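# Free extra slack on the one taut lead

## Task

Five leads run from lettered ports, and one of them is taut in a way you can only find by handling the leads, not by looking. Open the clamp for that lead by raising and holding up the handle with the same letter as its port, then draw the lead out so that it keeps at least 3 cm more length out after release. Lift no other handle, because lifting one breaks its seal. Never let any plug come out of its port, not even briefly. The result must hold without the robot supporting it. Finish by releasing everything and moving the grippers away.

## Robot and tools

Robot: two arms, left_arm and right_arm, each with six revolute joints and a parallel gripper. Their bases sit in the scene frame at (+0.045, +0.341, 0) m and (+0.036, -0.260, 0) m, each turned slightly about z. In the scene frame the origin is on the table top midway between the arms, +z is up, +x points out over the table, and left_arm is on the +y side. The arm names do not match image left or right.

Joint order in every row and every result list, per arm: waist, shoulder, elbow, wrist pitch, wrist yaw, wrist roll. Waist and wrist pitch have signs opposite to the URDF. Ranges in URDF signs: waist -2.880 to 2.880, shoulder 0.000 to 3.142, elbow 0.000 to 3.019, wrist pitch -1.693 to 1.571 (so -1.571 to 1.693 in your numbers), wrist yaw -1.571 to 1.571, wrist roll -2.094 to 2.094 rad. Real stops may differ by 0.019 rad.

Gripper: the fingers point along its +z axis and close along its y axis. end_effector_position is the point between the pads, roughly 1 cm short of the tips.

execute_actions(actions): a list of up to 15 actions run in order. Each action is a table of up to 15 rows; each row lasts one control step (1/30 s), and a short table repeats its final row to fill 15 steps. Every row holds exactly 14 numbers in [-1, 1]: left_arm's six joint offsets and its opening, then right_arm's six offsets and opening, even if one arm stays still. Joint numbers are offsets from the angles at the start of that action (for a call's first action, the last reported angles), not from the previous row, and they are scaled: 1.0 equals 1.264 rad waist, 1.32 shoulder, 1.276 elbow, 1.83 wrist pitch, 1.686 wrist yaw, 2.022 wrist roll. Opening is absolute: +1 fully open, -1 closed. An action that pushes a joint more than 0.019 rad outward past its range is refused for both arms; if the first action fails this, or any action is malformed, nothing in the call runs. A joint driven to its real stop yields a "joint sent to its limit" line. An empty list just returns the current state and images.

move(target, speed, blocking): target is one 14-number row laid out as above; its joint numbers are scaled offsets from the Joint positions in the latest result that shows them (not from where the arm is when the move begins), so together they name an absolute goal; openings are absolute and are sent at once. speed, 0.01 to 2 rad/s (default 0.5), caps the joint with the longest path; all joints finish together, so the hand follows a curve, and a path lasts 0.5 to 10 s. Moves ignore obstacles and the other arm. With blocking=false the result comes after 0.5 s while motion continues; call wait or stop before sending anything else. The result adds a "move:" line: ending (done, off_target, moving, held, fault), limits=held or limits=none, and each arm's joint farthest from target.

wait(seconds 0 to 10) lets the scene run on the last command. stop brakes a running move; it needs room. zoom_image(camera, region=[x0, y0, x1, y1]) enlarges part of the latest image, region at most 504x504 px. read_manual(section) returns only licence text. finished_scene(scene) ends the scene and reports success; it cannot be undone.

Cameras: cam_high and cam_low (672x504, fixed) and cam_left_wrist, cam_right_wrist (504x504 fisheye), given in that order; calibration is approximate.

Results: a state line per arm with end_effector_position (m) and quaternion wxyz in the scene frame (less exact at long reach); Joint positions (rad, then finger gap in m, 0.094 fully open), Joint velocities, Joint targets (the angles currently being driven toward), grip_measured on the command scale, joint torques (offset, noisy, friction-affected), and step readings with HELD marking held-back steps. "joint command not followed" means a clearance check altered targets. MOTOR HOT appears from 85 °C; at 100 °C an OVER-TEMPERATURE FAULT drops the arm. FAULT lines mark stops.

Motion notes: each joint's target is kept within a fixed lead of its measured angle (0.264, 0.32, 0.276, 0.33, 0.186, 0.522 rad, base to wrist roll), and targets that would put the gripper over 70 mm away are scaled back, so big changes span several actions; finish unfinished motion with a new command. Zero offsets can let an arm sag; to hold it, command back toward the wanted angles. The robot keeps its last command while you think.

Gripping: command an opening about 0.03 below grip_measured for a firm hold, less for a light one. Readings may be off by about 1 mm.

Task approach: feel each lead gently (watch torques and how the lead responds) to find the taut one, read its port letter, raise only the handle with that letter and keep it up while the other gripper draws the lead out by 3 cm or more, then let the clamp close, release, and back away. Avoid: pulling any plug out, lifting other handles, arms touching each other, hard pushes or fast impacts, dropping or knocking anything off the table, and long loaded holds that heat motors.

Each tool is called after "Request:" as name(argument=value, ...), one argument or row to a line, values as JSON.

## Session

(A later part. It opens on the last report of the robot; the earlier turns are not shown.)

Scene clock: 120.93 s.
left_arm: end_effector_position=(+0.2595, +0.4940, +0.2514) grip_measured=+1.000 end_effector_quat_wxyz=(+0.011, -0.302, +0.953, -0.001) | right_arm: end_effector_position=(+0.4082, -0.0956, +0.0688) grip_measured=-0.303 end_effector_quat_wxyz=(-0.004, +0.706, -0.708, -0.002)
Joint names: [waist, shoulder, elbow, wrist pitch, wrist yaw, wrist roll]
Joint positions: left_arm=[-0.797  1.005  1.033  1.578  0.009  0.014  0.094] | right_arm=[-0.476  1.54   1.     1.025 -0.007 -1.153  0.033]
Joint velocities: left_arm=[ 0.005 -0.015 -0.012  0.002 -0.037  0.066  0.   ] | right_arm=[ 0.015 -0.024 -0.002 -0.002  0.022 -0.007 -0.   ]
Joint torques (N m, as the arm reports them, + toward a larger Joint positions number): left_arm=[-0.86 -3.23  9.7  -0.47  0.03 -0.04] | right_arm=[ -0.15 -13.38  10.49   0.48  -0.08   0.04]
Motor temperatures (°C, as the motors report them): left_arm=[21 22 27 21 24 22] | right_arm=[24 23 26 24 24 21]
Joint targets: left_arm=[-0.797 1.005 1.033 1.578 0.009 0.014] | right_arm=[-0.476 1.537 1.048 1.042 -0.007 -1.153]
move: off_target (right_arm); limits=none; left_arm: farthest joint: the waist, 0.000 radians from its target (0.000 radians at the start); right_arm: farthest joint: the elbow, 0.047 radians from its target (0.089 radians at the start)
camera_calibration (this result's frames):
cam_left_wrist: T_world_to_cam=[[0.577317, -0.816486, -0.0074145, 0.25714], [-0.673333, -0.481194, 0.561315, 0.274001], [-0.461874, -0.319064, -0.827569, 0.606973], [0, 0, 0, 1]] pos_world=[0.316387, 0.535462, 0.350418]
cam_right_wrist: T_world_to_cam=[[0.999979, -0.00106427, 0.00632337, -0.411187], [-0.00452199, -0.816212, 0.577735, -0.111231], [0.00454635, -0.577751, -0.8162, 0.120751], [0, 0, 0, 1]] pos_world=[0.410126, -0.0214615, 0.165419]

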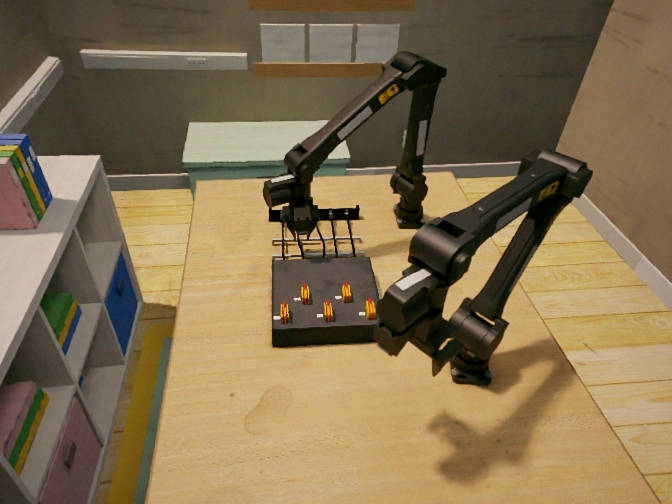

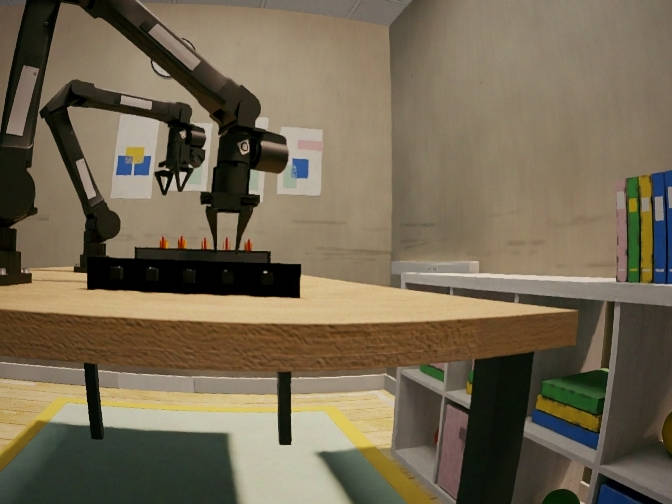

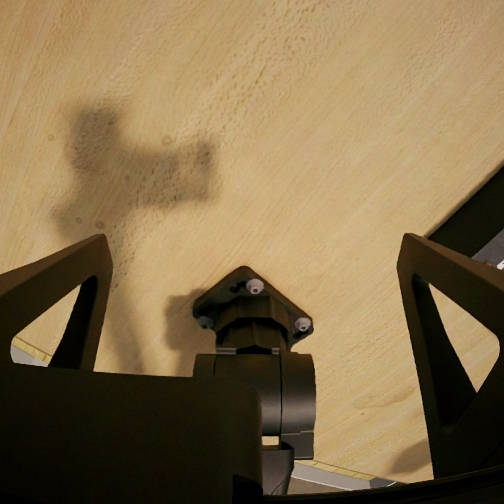

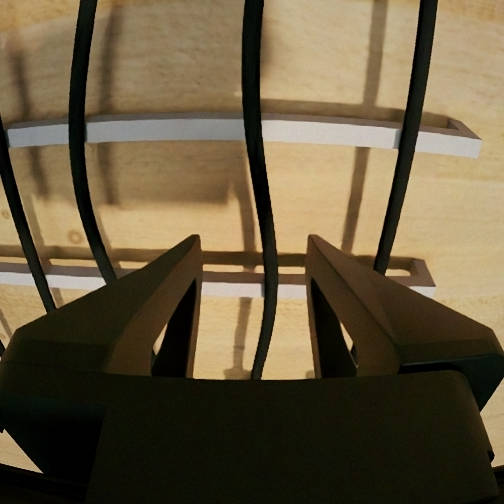

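Request:
move(
  target=[0,0,0,0,0,0,1, 0.037,0.102,0.154,0.024,0.006,-0.032,-0.3],
  speed=0.25,
)

Request:
move(
  target=[0,0,0,0,0,0,1, 0,0.047,-0.04,-0.059,0,0,-0.3],
  speed=0.2,
)

Scene clock: 125.10 s.
left_arm: end_effector_position=(+0.2595, +0.4940, +0.2514) grip_measured=+1.000 end_effector_quat_wxyz=(+0.011, -0.302, +0.953, -0.001) | right_arm: end_effector_position=(+0.4611, -0.0935, +0.0674) grip_measured=-0.303 end_effector_quat_wxyz=(-0.001, +0.711, -0.704, +0.001)
Joint names: [waist, shoulder, elbow, wrist pitch, wrist yaw, wrist roll]
Joint positions: left_arm=[-0.797  1.005  1.033  1.578  0.009  0.014  0.094] | right_arm=[-0.437  1.661  1.146  1.053  0.    -1.205  0.033]
Joint velocities: left_arm=[ 0.015  0.005 -0.012  0.002 -0.007  0.037  0.   ] | right_arm=[-0.005  0.005 -0.002 -0.002  0.007 -0.022 -0.001]
Joint torques (N m, as the arm reports them, + toward a larger Joint positions number): left_arm=[-0.85 -3.23  9.71 -0.48  0.03 -0.04] | right_arm=[  0.82 -13.82  10.72   0.48   0.04  -0.03]
Motor temperatures (°C, as the motors report them): left_arm=[21 22 27 21 24 22] | right_arm=[24 23 27 24 24 21]
Joint targets: left_arm=[-0.797 1.005 1.033 1.578 0.009 0.014] | right_arm=[-0.430 1.675 1.196 1.069 0.003 -1.218]
move: off_target (right_arm); limits=none; left_arm: farthest joint: the waist, 0.000 radians from its target (0.000 radians at the start); right_arm: farthest joint: the elbow, 0.051 radians from its target (0.197 radians at the start)
camera_calibration (this result's frames):
cam_left_wrist: T_world_to_cam=[[0.577317, -0.816486, -0.0074145, 0.25714], [-0.673333, -0.481194, 0.561315, 0.274001], [-0.461874, -0.319064, -0.827569, 0.606973], [0, 0, 0, 1]] pos_world=[0.316387, 0.535462, 0.350418]
cam_right_wrist: T_world_to_cam=[[0.99991, 0.0115447, 0.00685907, -0.462862], [0.00536414, -0.811647, 0.584123, -0.113007], [0.0123106, -0.584034, -0.811636, 0.116121], [0, 0, 0, 1]] pos_world=[0.461997, -0.0185596, 0.163433]

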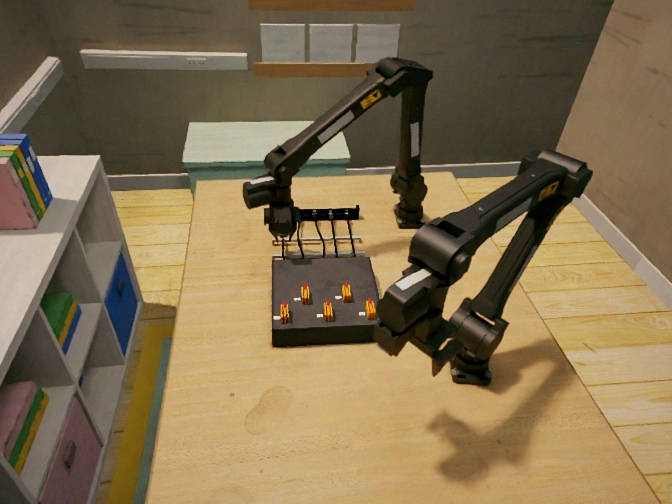

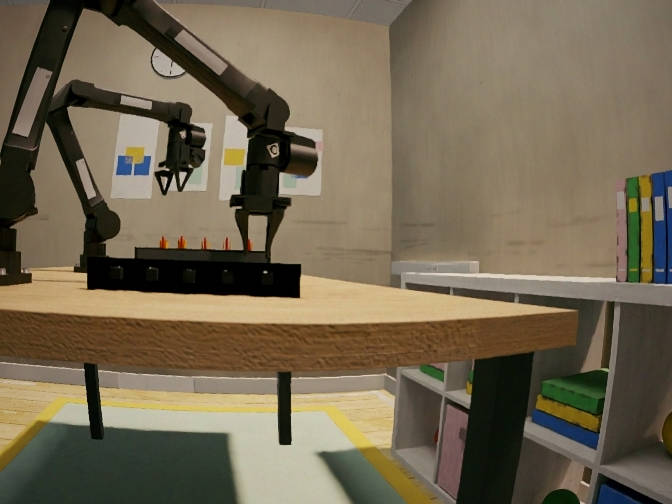

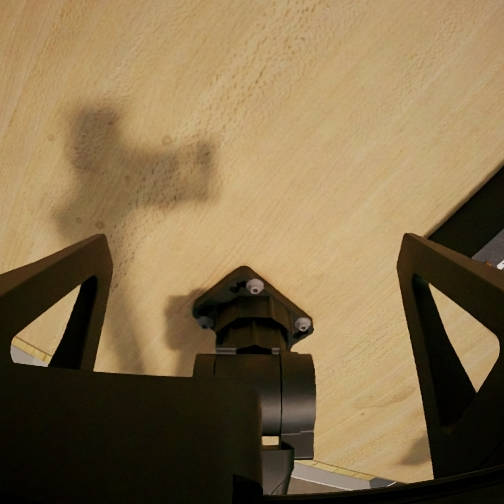

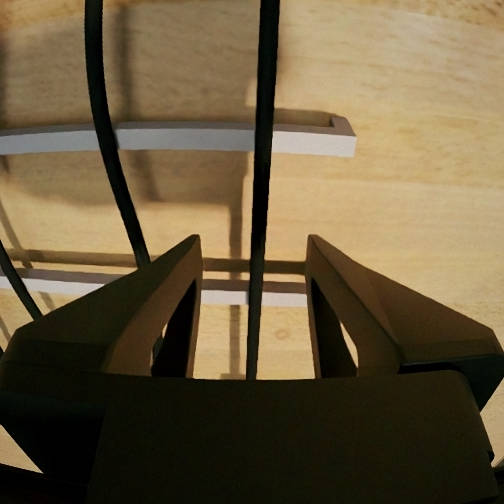

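Scene clock: 126.07 s.
left_arm: end_effector_position=(+0.2595, +0.4940, +0.2514) grip_measured=+1.000 end_effector_quat_wxyz=(+0.011, -0.302, +0.953, -0.001) | right_arm: end_effector_position=(+0.4606, -0.0937, +0.0307) grip_measured=-0.303 end_effector_quat_wxyz=(+0.001, +0.711, -0.704, -0.000)
Joint names: [waist, shoulder, elbow, wrist pitch, wrist yaw, wrist roll]
Joint positions: left_arm=[-0.797  1.005  1.033  1.578  0.009  0.014  0.094] | right_arm=[-0.437  1.715  1.105  0.962  0.    -1.205  0.033]
Joint velocities: left_arm=[ 0.005 -0.005  0.022  0.012  0.022  0.022  0.   ] | right_arm=[ 0.005 -0.015 -0.027  0.007 -0.051  0.051  0.001]
Joint torques (N m, as the arm reports them, + toward a larger Joint positions number): left_arm=[-0.87 -3.26  9.7  -0.48  0.04 -0.04] | right_arm=[ -0.19 -14.98   6.14  -0.97  -0.09   0.05]
Motor temperatures (°C, as the motors report them): left_arm=[21 22 27 21 24 22] | right_arm=[24 23 27 24 24 21]
Joint targets: left_arm=[-0.797 1.005 1.033 1.578 0.009 0.014] | right_arm=[-0.437 1.723 1.095 0.945 0.000 -1.205]
move: done; limits=none; left_arm: farthest joint: the waist, 0.000 radians from its target (0.000 radians at the start); right_arm: farthest joint: the wrist pitch, 0.017 radians from its target (0.108 radians at the start)
camera_calibration (this result's frames):
cam_left_wrist: T_world_to_cam=[[0.577317, -0.816486, -0.0074145, 0.25714], [-0.673333, -0.481194, 0.561315, 0.274001], [-0.461874, -0.319064, -0.827569, 0.606973], [0, 0, 0, 1]] pos_world=[0.316387, 0.535462, 0.350418]
cam_right_wrist: T_world_to_cam=[[0.99993, 0.0115526, 0.0025807, -0.461982], [0.00785495, -0.810667, 0.585455, -0.0928046], [0.00885561, -0.585394, -0.8107, 0.0876329], [0, 0, 0, 1]] pos_world=[0.461903, -0.0185967, 0.126569]

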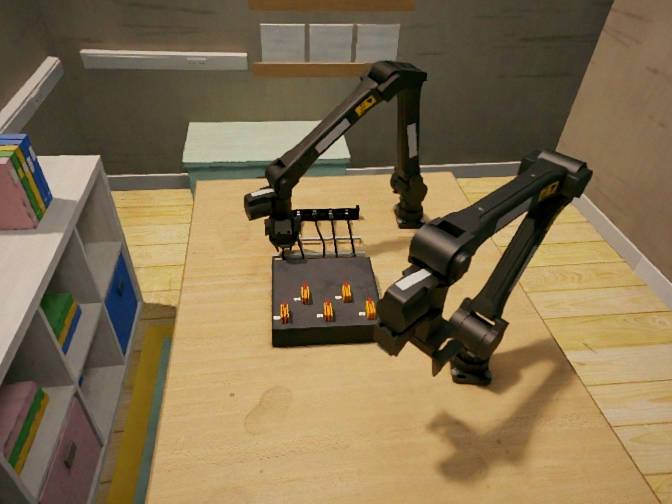

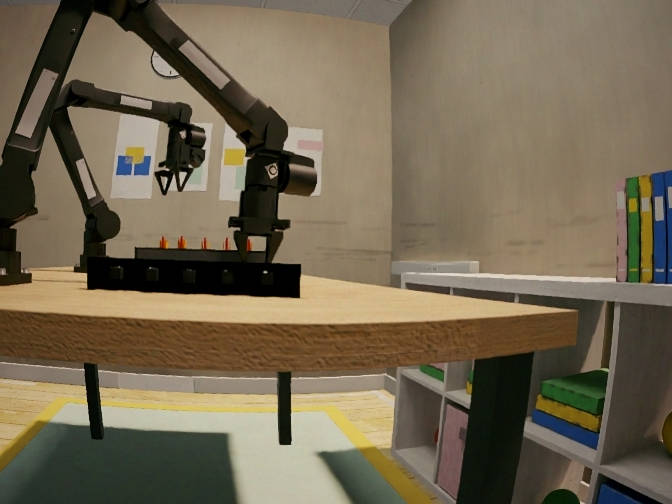

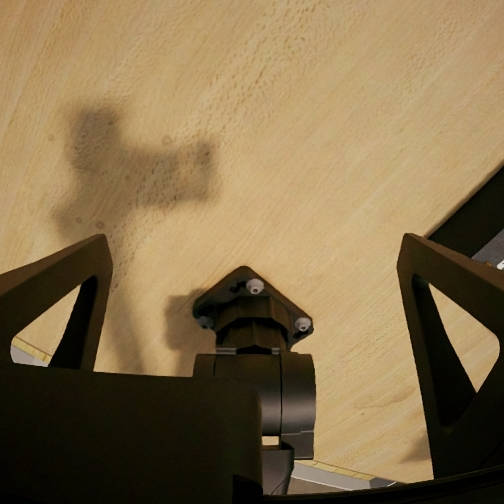

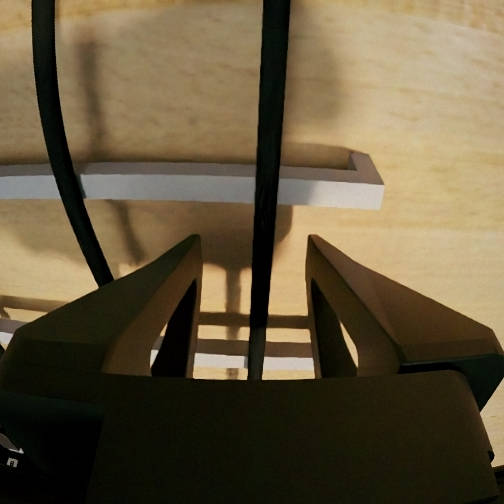

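2 mm off; nudge while closing.

Request:
move(
  target=[0,0,0,0,0,0,1, 0,0,0,-0.013,0,0,-0.7],
)

Request:
move(
  target=[0,0,0,0,0,0,1, 0,0,0,0,0,0,-0.94],
)

Request:
move(
  target=[0,0,0,0,0,0,1, 0.046,0,0,0.022,0,0,-0.94],
  speed=0.04,
)

Scene clock: 129.67 s.
left_arm: end_effector_position=(+0.2595, +0.4940, +0.2514) grip_measured=+1.000 end_effector_quat_wxyz=(+0.011, -0.302, +0.953, -0.001) | right_arm: end_effector_position=(+0.4621, -0.0931, +0.0307) grip_measured=-0.697 end_effector_quat_wxyz=(-0.002, +0.711, -0.704, +0.001)
Joint names: [waist, shoulder, elbow, wrist pitch, wrist yaw, wrist roll]
Joint positions: left_arm=[-0.797  1.005  1.033  1.578  0.009  0.014  0.094] | right_arm=[-0.437  1.715  1.105  0.956  0.    -1.205  0.014]
Joint velocities: left_arm=[ 0.015  0.015  0.012 -0.012 -0.022 -0.022  0.   ] | right_arm=[ 0.015  0.005 -0.012  0.002  0.066  0.037  0.001]
Joint torques (N m, as the arm reports them, + toward a larger Joint positions number): left_arm=[-0.85 -3.23  9.69 -0.48  0.04 -0.04] | right_arm=[ -0.07 -15.75   6.83  -1.02  -0.08   0.06]
Motor temperatures (°C, as the motors report them): left_arm=[21 22 27 21 24 22] | right_arm=[24 23 27 24 24 21]
Joint targets: left_arm=[-0.797 1.005 1.033 1.578 0.009 0.014] | right_arm=[-0.437 1.715 1.105 0.938 0.000 -1.205]
move: done; limits=none; left_arm: farthest joint: the waist, 0.000 radians from its target (0.000 radians at the start); right_arm: farthest joint: the wrist pitch, 0.017 radians from its target (0.024 radians at the start)
camera_calibration (this result's frames):
cam_left_wrist: T_world_to_cam=[[0.577317, -0.816486, -0.0074145, 0.25714], [-0.673333, -0.481194, 0.561315, 0.274001], [-0.461874, -0.319064, -0.827569, 0.606973], [0, 0, 0, 1]] pos_world=[0.316387, 0.535462, 0.350418]
cam_right_wrist: T_world_to_cam=[[0.999896, 0.0115392, 0.00864168, -0.463644], [0.00432798, -0.812055, 0.583564, -0.0907848], [0.0137514, -0.583466, -0.812021, 0.0859205], [0, 0, 0, 1]] pos_world=[0.462807, -0.0182405, 0.126755]

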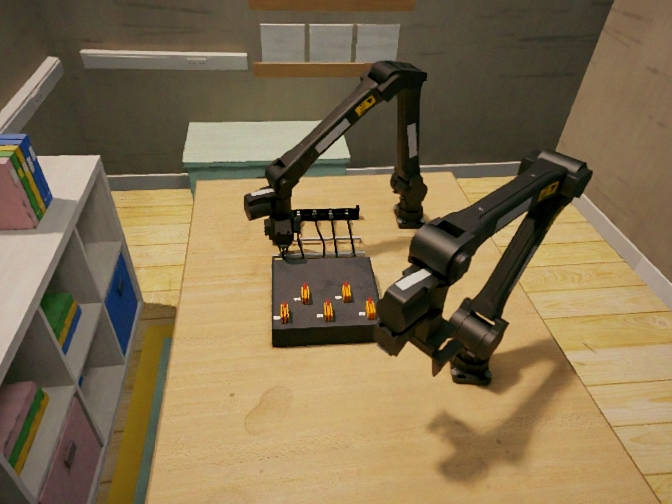

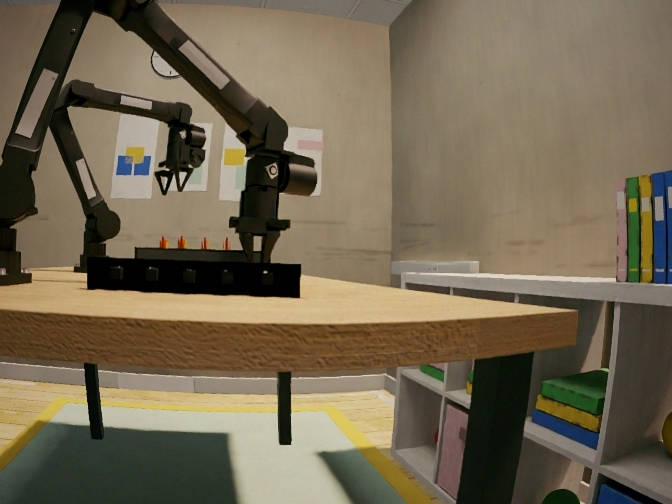

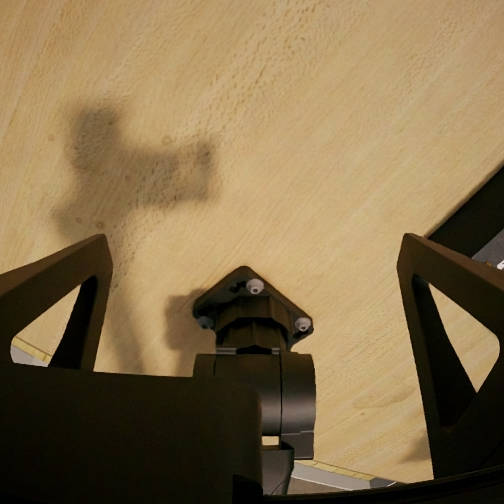

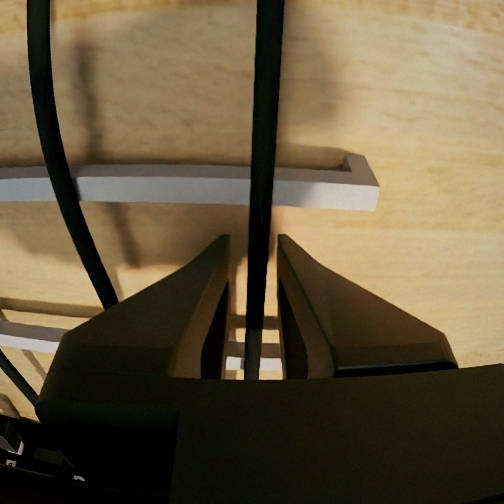

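Scene clock: 130.17 s.
left_arm: end_effector_position=(+0.2595, +0.4940, +0.2514) grip_measured=+1.000 end_effector_quat_wxyz=(+0.011, -0.302, +0.953, -0.001) | right_arm: end_effector_position=(+0.4621, -0.0931, +0.0307) grip_measured=-0.912 end_effector_quat_wxyz=(-0.002, +0.711, -0.704, +0.001)
Joint names: [waist, shoulder, elbow, wrist pitch, wrist yaw, wrist roll]
Joint positions: left_arm=[-0.797  1.005  1.033  1.578  0.009  0.014  0.094] | right_arm=[-0.437  1.715  1.105  0.956  0.    -1.205  0.004]
Joint velocities: left_arm=[ 0.005 -0.015 -0.002  0.002  0.007 -0.051  0.   ] | right_arm=[-0.005 -0.005 -0.007  0.017  0.051  0.022  0.001]
Joint torques (N m, as the arm reports them, + toward a larger Joint positions number): left_arm=[-0.85 -3.23  9.7  -0.48  0.04 -0.04] | right_arm=[ -0.36 -15.94   6.82  -0.19  -0.09   0.06]
Motor temperatures (°C, as the motors report them): left_arm=[21 22 27 21 24 22] | right_arm=[24 23 27 24 24 21]
Joint targets: left_arm=[-0.797 1.005 1.033 1.578 0.009 0.014] | right_arm=[-0.437 1.715 1.105 0.956 0.000 -1.205]
move: done; limits=none; left_arm: farthest joint: the waist, 0.000 radians from its target (0.000 radians at the start); right_arm: farthest joint: the waist, 0.000 radians from its target (0.000 radians at the start)
camera_calibration (this result's frames):
cam_left_wrist: T_world_to_cam=[[0.577317, -0.816486, -0.0074145, 0.25714], [-0.673333, -0.481194, 0.561315, 0.274001], [-0.461874, -0.319064, -0.827569, 0.606973], [0, 0, 0, 1]] pos_world=[0.316387, 0.535462, 0.350418]
cam_right_wrist: T_world_to_cam=[[0.999896, 0.0115392, 0.00864168, -0.463644], [0.00432798, -0.812055, 0.583564, -0.0907848], [0.0137514, -0.583466, -0.812021, 0.0859205], [0, 0, 0, 1]] pos_world=[0.462807, -0.0182405, 0.126755]

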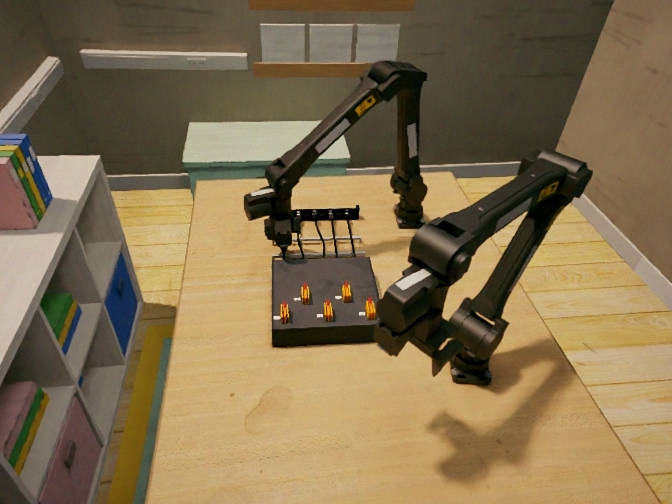

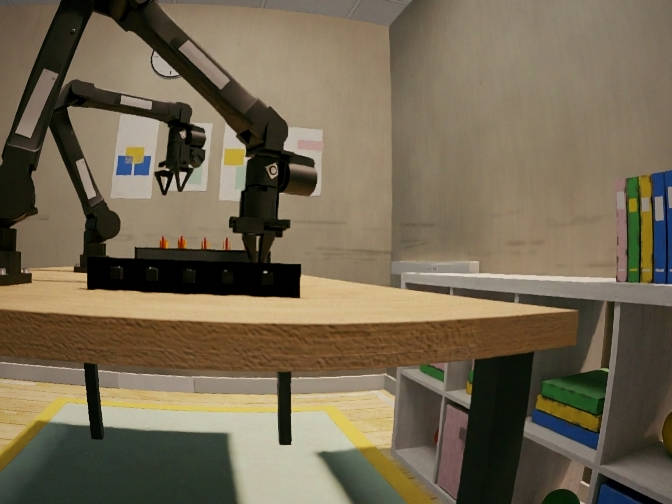

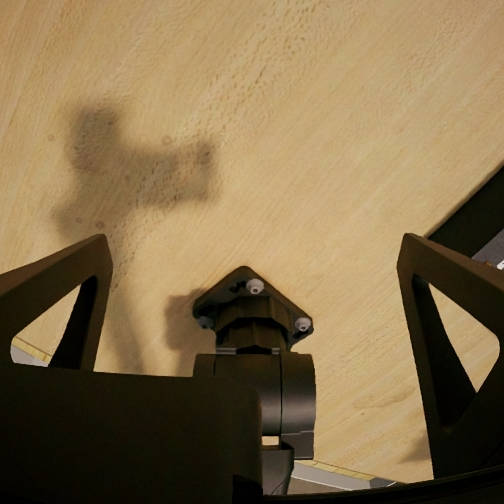

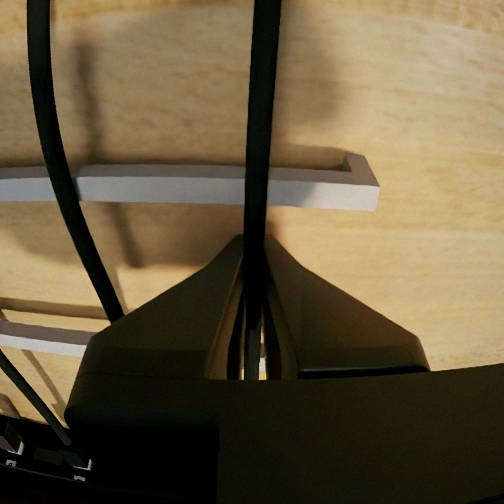

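Scene clock: 131.90 s.
left_arm: end_effector_position=(+0.2595, +0.4940, +0.2514) grip_measured=+1.000 end_effector_quat_wxyz=(+0.011, -0.302, +0.953, -0.001) | right_arm: end_effector_position=(+0.4621, -0.1046, +0.0307) grip_measured=-0.912 end_effector_quat_wxyz=(+0.002, +0.700, -0.714, -0.010)
Joint names: [waist, shoulder, elbow, wrist pitch, wrist yaw, wrist roll]
Joint positions: left_arm=[-0.797  1.005  1.033  1.578  0.009  0.014  0.094] | right_arm=[-0.407  1.715  1.105  0.972 -0.016 -1.205  0.004]
Joint velocities: left_arm=[-0.005 -0.005 -0.012 -0.002  0.051  0.007  0.   ] | right_arm=[ 0.005 -0.005  0.012 -0.002 -0.037  0.066 -0.   ]
Joint torques (N m, as the arm reports them, + toward a larger Joint positions number): left_arm=[-0.83 -3.24  9.69 -0.48  0.04 -0.04] | right_arm=[  1.69 -15.53   6.75   0.89   0.55   0.05]
Motor temperatures (°C, as the motors report them): left_arm=[21 22 27 21 24 22] | right_arm=[24 23 27 24 24 21]
Joint targets: left_arm=[-0.797 1.005 1.033 1.578 0.009 0.014] | right_arm=[-0.379 1.715 1.105 0.996 0.000 -1.205]
move: off_target (right_arm); limits=none; left_arm: farthest joint: the waist, 0.000 radians from its target (0.000 radians at the start); right_arm: farthest joint: the waist, 0.028 radians from its target (0.058 radians at the start)
camera_calibration (this result's frames):
cam_left_wrist: T_world_to_cam=[[0.577317, -0.816486, -0.0074145, 0.25714], [-0.673333, -0.481194, 0.561315, 0.274001], [-0.461874, -0.319064, -0.827569, 0.606973], [0, 0, 0, 1]] pos_world=[0.316387, 0.535462, 0.350418]
cam_right_wrist: T_world_to_cam=[[0.999757, -0.0182502, -0.0123872, -0.465978], [-0.00778246, -0.817345, 0.576095, -0.0948923], [-0.0206385, -0.575859, -0.817289, 0.0960785], [0, 0, 0, 1]] pos_world=[0.467109, -0.0307363, 0.127419]

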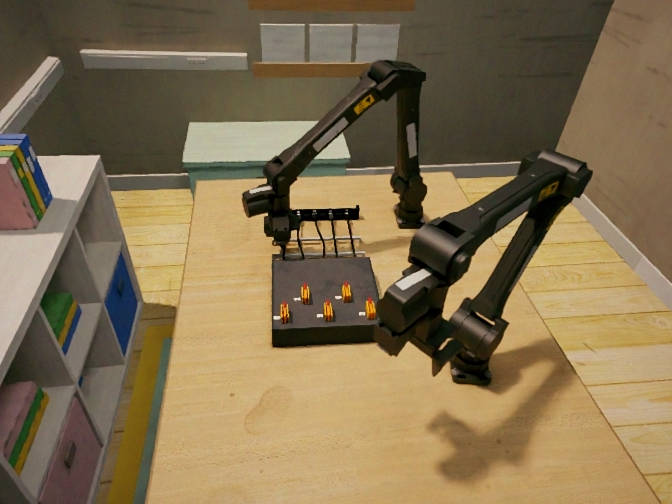

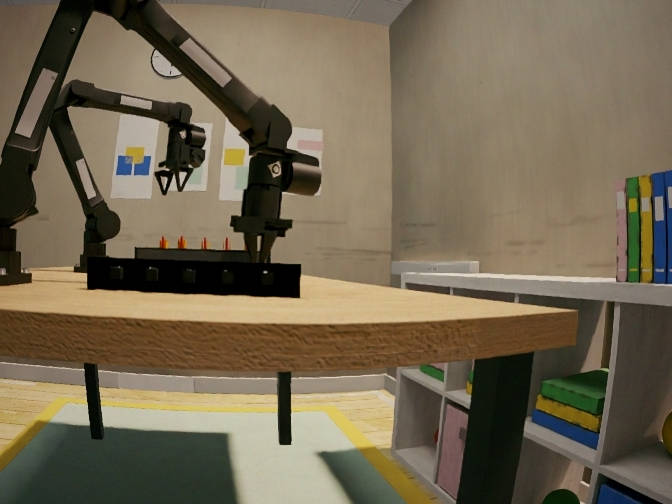

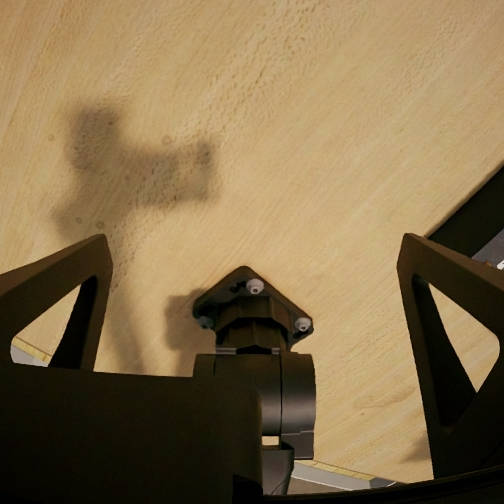

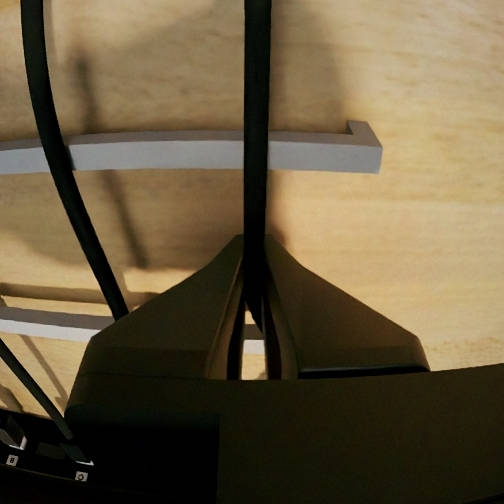

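Request:
move(
  target=[0,0,0,0,0,0,1, -0.02,0,0,-0.014,0.01,0,-0.94],
  speed=0.05,
)

Request:
move(
  target=[0,0,0,0,0,0,1, 0,0,0,0,0,0,-0.4],
)

Request:
move(
  target=[0,0,0,0,0,0,1, 0,-0.05,0.075,0.065,0,0,-0.4],
  speed=0.2,
)

Scene clock: 139.03 s.
left_arm: end_effector_position=(+0.2595, +0.4940, +0.2514) grip_measured=+1.000 end_effector_quat_wxyz=(+0.011, -0.302, +0.953, -0.001) | right_arm: end_effector_position=(+0.4615, -0.0952, +0.0307) grip_measured=-0.912 end_effector_quat_wxyz=(-0.001, +0.708, -0.706, -0.003)
Joint names: [waist, shoulder, elbow, wrist pitch, wrist yaw, wrist roll]
Joint positions: left_arm=[-0.797  1.005  1.033  1.578  0.009  0.014  0.094] | right_arm=[-0.43   1.715  1.105  0.961 -0.007 -1.205  0.004]
Joint velocities: left_arm=[ 0.005 -0.005 -0.012  0.007 -0.022  0.007  0.   ] | right_arm=[ 0.005 -0.005 -0.002  0.012 -0.081 -0.051  0.002]
Joint torques (N m, as the arm reports them, + toward a larger Joint positions number): left_arm=[-0.87 -3.24  9.7  -0.48  0.03 -0.04] | right_arm=[ -0.23 -15.91   6.76  -0.91   0.23   0.04]
Motor temperatures (°C, as the motors report them): left_arm=[21 22 28 21 24 22] | right_arm=[24 23 27 24 24 21]
Joint targets: left_arm=[-0.797 1.005 1.033 1.578 0.009 0.014] | right_arm=[-0.432 1.715 1.105 0.946 0.001 -1.205]
move: done; limits=none; left_arm: farthest joint: the waist, 0.000 radians from its target (0.000 radians at the start); right_arm: farthest joint: the wrist pitch, 0.015 radians from its target (0.026 radians at the start)
camera_calibration (this result's frames):
cam_left_wrist: T_world_to_cam=[[0.577317, -0.816486, -0.0074145, 0.25714], [-0.673333, -0.481194, 0.561315, 0.274001], [-0.461874, -0.319064, -0.827569, 0.606973], [0, 0, 0, 1]] pos_world=[0.316387, 0.535462, 0.350418]
cam_right_wrist: T_world_to_cam=[[0.999987, 0.00504653, 0.0010725, -0.46345], [0.00349072, -0.814879, 0.57962, -0.0922321], [0.00379903, -0.579609, -0.814886, 0.0897667], [0, 0, 0, 1]] pos_world=[0.463424, -0.0207897, 0.127106]

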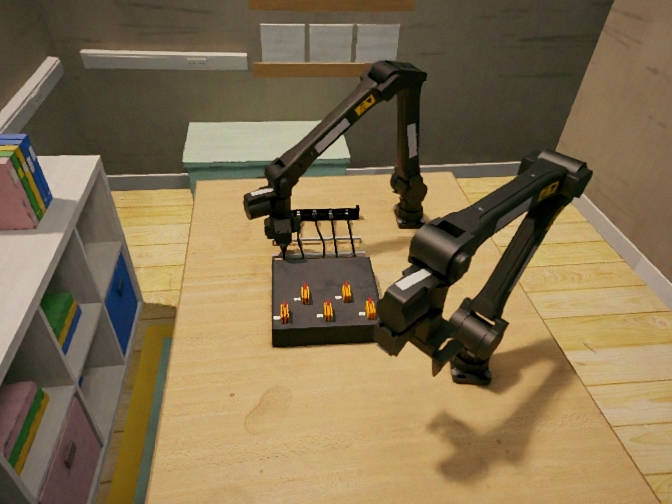

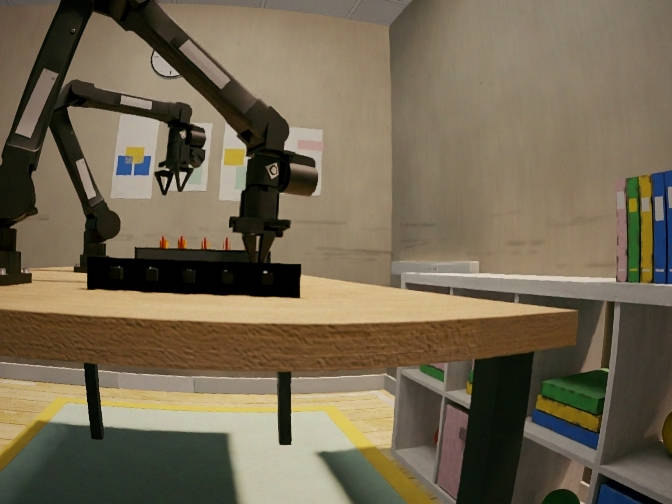

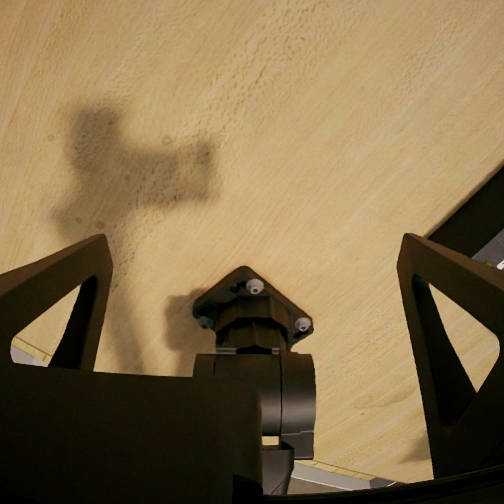

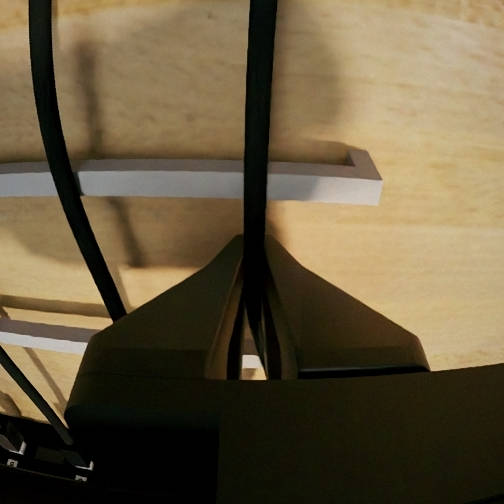

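Scene clock: 139.53 s.
left_arm: end_effector_position=(+0.2595, +0.4940, +0.2514) grip_measured=+1.000 end_effector_quat_wxyz=(+0.011, -0.302, +0.953, -0.001) | right_arm: end_effector_position=(+0.4615, -0.0951, +0.0307) grip_measured=-0.403 end_effector_quat_wxyz=(-0.001, +0.708, -0.706, -0.004)
Joint names: [waist, shoulder, elbow, wrist pitch, wrist yaw, wrist roll]
Joint positions: left_arm=[-0.797  1.005  1.033  1.578  0.009  0.014  0.094] | right_arm=[-0.43   1.715  1.105  0.961 -0.007 -1.205  0.028]
Joint velocities: left_arm=[ 0.005 -0.015 -0.002 -0.002 -0.007 -0.037  0.   ] | right_arm=[-0.005 -0.005  0.007 -0.017 -0.051  0.066  0.   ]
Joint torques (N m, as the arm reports them, + toward a larger Joint positions number): left_arm=[-0.88 -3.24  9.7  -0.47  0.04 -0.04] | right_arm=[ -0.22 -15.73   6.78  -0.28  -0.07   0.03]
Motor temperatures (°C, as the motors report them): left_arm=[21 22 28 21 24 22] | right_arm=[24 23 27 24 24 21]
Joint targets: left_arm=[-0.797 1.005 1.033 1.578 0.009 0.014] | right_arm=[-0.430 1.715 1.105 0.961 -0.007 -1.205]
move: done; limits=none; left_arm: farthest joint: the waist, 0.000 radians from its target (0.000 radians at the start); right_arm: farthest joint: the waist, 0.000 radians from its target (0.000 radians at the start)
camera_calibration (this result's frames):
cam_left_wrist: T_world_to_cam=[[0.577317, -0.816486, -0.0074145, 0.25714], [-0.673333, -0.481194, 0.561315, 0.274001], [-0.461874, -0.319064, -0.827569, 0.606973], [0, 0, 0, 1]] pos_world=[0.316387, 0.535462, 0.350418]
cam_right_wrist: T_world_to_cam=[[0.999987, 0.00504596, 0.000936821, -0.463422], [0.00357021, -0.815085, 0.57933, -0.0922298], [0.00368687, -0.579319, -0.815093, 0.0898883], [0, 0, 0, 1]] pos_world=[0.463414, -0.0207628, 0.127133]

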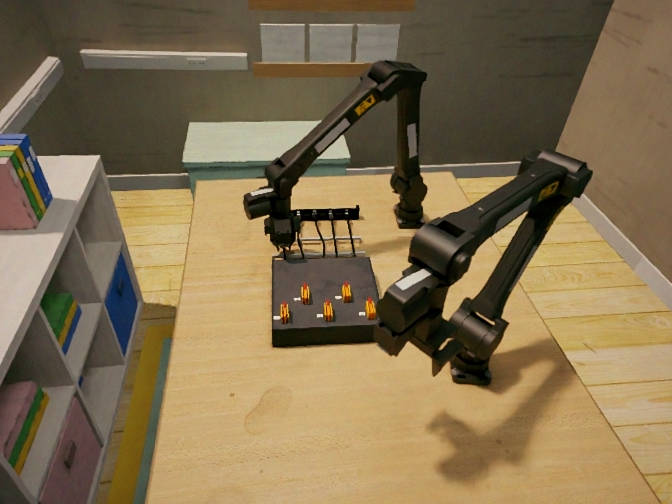

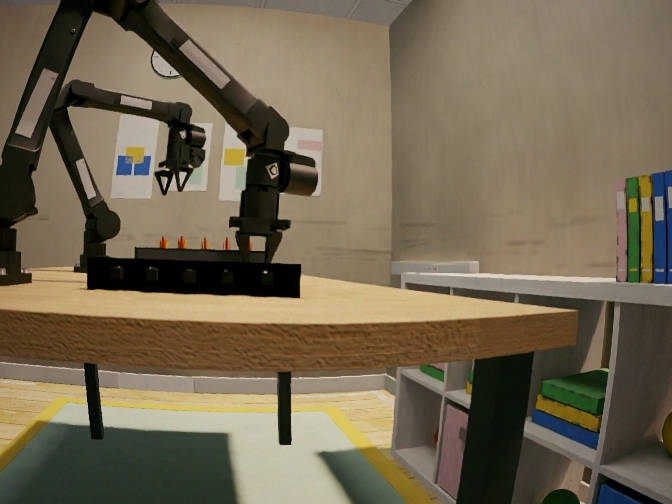

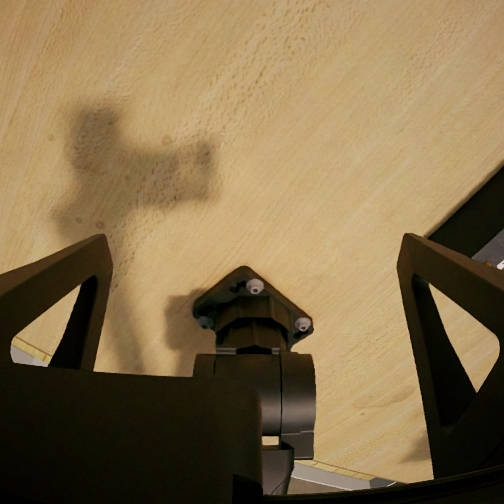

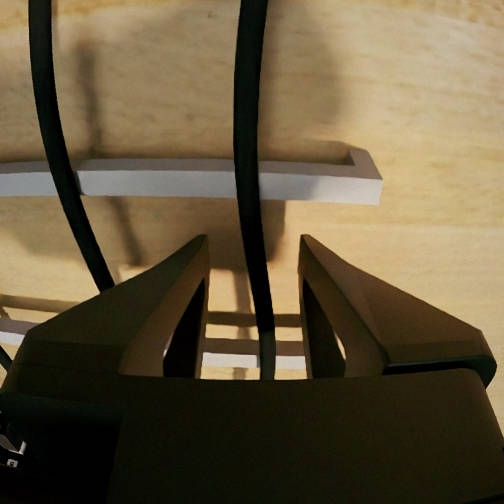

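Scene clock: 140.57 s.
left_arm: end_effector_position=(+0.2595, +0.4940, +0.2514) grip_measured=+1.000 end_effector_quat_wxyz=(+0.011, -0.302, +0.953, -0.001) | right_arm: end_effector_position=(+0.4625, -0.0947, +0.0739) grip_measured=-0.403 end_effector_quat_wxyz=(-0.005, +0.708, -0.706, -0.002)
Joint names: [waist, shoulder, elbow, wrist pitch, wrist yaw, wrist roll]
Joint positions: left_arm=[-0.797  1.005  1.033  1.578  0.009  0.014  0.094] | right_arm=[-0.43   1.652  1.153  1.064 -0.007 -1.205  0.028]
Joint velocities: left_arm=[ 0.005  0.015  0.022 -0.017  0.051 -0.022  0.   ] | right_arm=[ 0.005  0.015  0.012  0.007  0.022  0.022 -0.002]
Joint torques (N m, as the arm reports them, + toward a larger Joint positions number): left_arm=[-0.86 -3.24  9.71 -0.47  0.03 -0.04] | right_arm=[ -0.05 -15.41  10.61   0.43  -0.08   0.07]
Motor temperatures (°C, as the motors report them): left_arm=[21 22 28 21 24 22] | right_arm=[24 23 27 24 24 21]
Joint targets: left_arm=[-0.797 1.005 1.033 1.578 0.009 0.014] | right_arm=[-0.430 1.649 1.200 1.080 -0.007 -1.205]
move: off_target (right_arm); limits=none; left_arm: farthest joint: the waist, 0.000 radians from its target (0.000 radians at the start); right_arm: farthest joint: the elbow, 0.048 radians from its target (0.096 radians at the start)
camera_calibration (this result's frames):
cam_left_wrist: T_world_to_cam=[[0.577317, -0.816486, -0.0074145, 0.25714], [-0.673333, -0.481194, 0.561315, 0.274001], [-0.461874, -0.319064, -0.827569, 0.606973], [0, 0, 0, 1]] pos_world=[0.316387, 0.535462, 0.350418]
cam_right_wrist: T_world_to_cam=[[0.999946, 0.00503004, 0.00913692, -0.465053], [-0.00116076, -0.816913, 0.576759, -0.114724], [0.0103652, -0.576739, -0.816863, 0.122584], [0, 0, 0, 1]] pos_world=[0.463624, -0.0206816, 0.170552]

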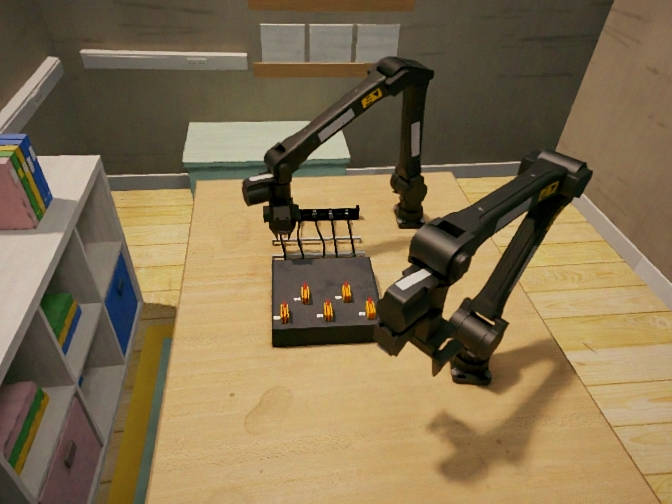

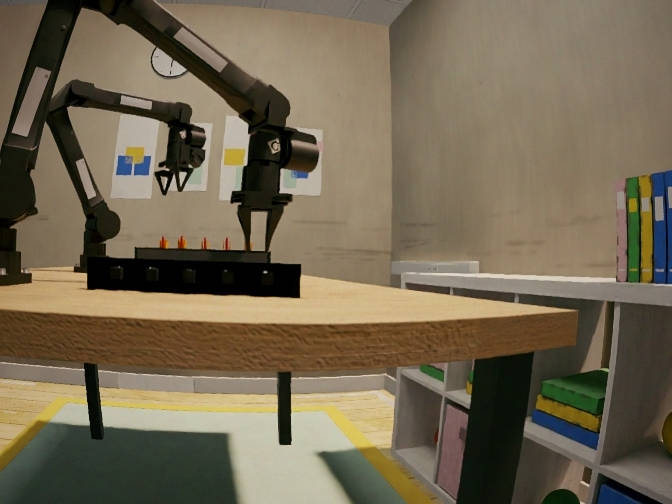

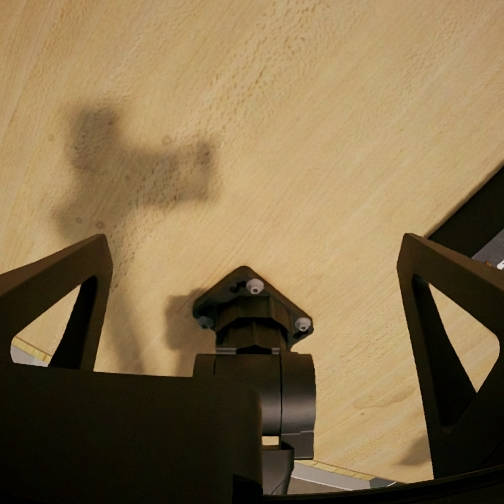

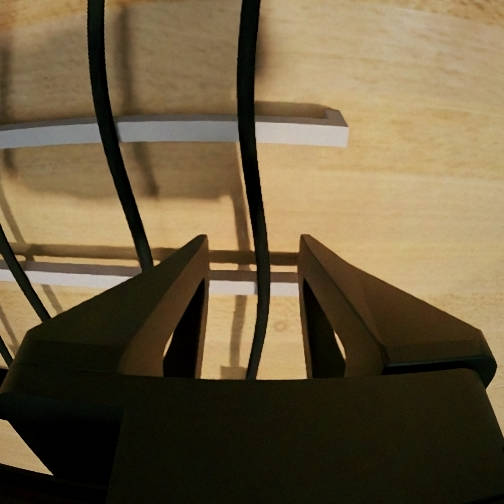

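Request:
move(
  target=[1,0.11,0.04,-0.06,0,0.445,1, -0.162,-0.262,-0.311,-0.028,0.006,0.1,-0.5],
  speed=0.6,
)

Scene clock: 150.57 s.
left_arm: end_effector_position=(+0.2862, +0.1596, +0.2167) grip_measured=+1.000 end_effector_quat_wxyz=(-0.006, +0.698, +0.716, -0.005) | right_arm: end_effector_position=(+0.3034, -0.0908, +0.0705) grip_measured=-0.497 end_effector_quat_wxyz=(+0.002, +0.711, -0.703, -0.001)
Joint names: [waist, shoulder, elbow, wrist pitch, wrist yaw, wrist roll]
Joint positions: left_arm=[0.47  1.139 1.033 1.477 0.009 0.906 0.094] | right_arm=[-0.628  1.312  0.768  1.03  -0.001 -1.015  0.024]
Joint velocities: left_arm=[ 0.005 -0.015  0.002  0.017  0.022  0.037  0.   ] | right_arm=[-0.005 -0.005  0.002 -0.002 -0.022  0.051 -0.001]
Joint torques (N m, as the arm reports them, + toward a larger Joint positions number): left_arm=[-1.15 -4.07 14.29 -0.82  0.11  0.03] | right_arm=[-0.84 -9.63  6.27 -1.11  0.07  0.17]
Motor temperatures (°C, as the motors report them): left_arm=[21 22 28 21 24 22] | right_arm=[24 23 27 24 24 21]
Joint targets: left_arm=[0.467 1.150 1.084 1.468 0.009 0.914] | right_arm=[-0.635 1.306 0.756 1.012 0.003 -1.003]
move: off_target (left_arm); limits=none; left_arm: farthest joint: the elbow, 0.051 radians from its target (0.051 radians at the start); right_arm: farthest joint: the wrist pitch, 0.017 radians from its target (0.051 radians at the start)
camera_calibration (this result's frames):
cam_left_wrist: T_world_to_cam=[[-0.999614, -0.0277607, -0.000938846, 0.292428], [-0.023178, 0.815017, 0.578973, -0.246227], [-0.0153075, 0.578772, -0.815346, 0.210097], [0, 0, 0, 1]] pos_world=[0.289824, 0.0871992, 0.314135]
cam_right_wrist: T_world_to_cam=[[0.999924, 0.0123149, 0.00104897, -0.304749], [0.00936621, -0.810397, 0.585806, -0.11298], [0.00806424, -0.585751, -0.810451, 0.123135], [0, 0, 0, 1]] pos_world=[0.304791, -0.015679, 0.166299]

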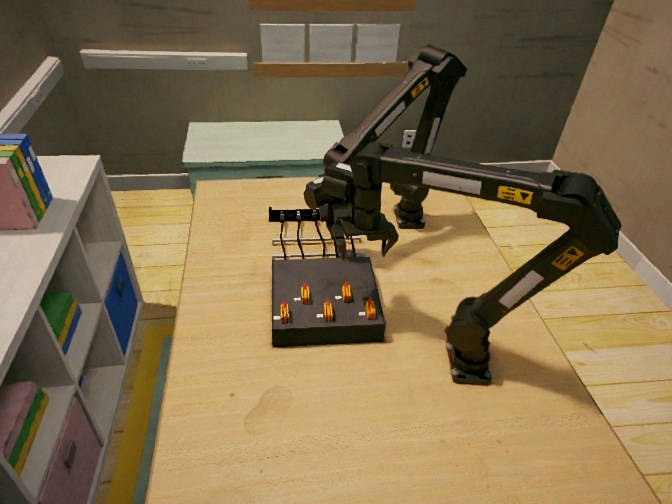

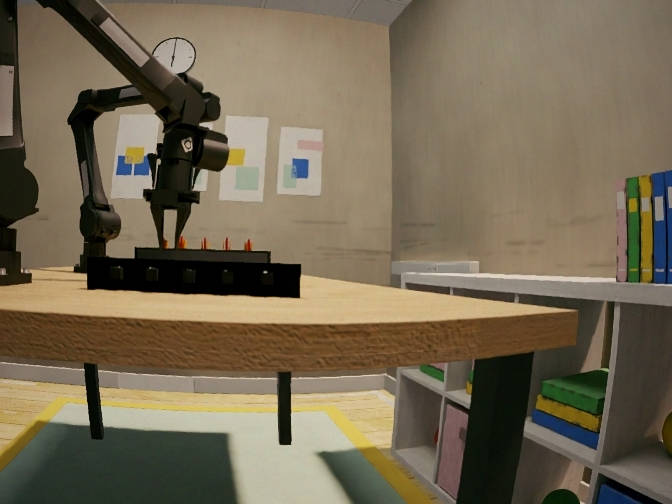

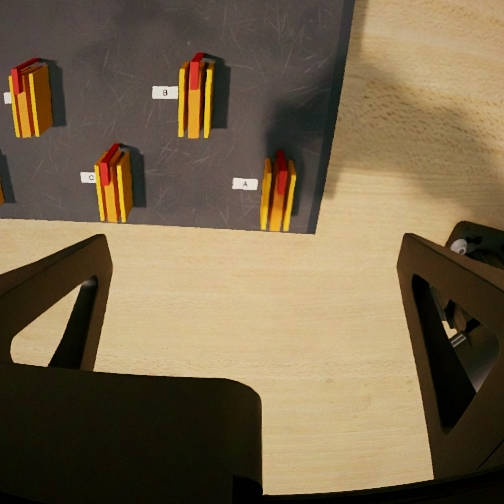

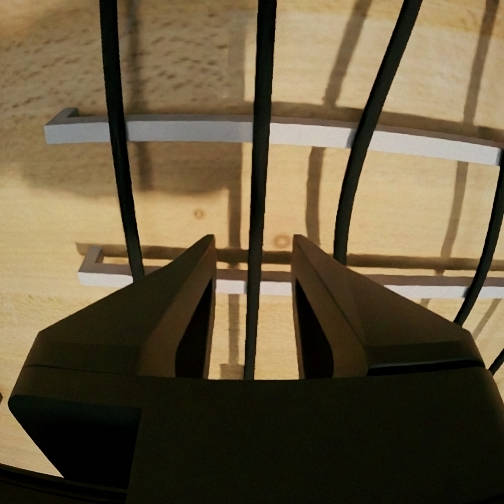

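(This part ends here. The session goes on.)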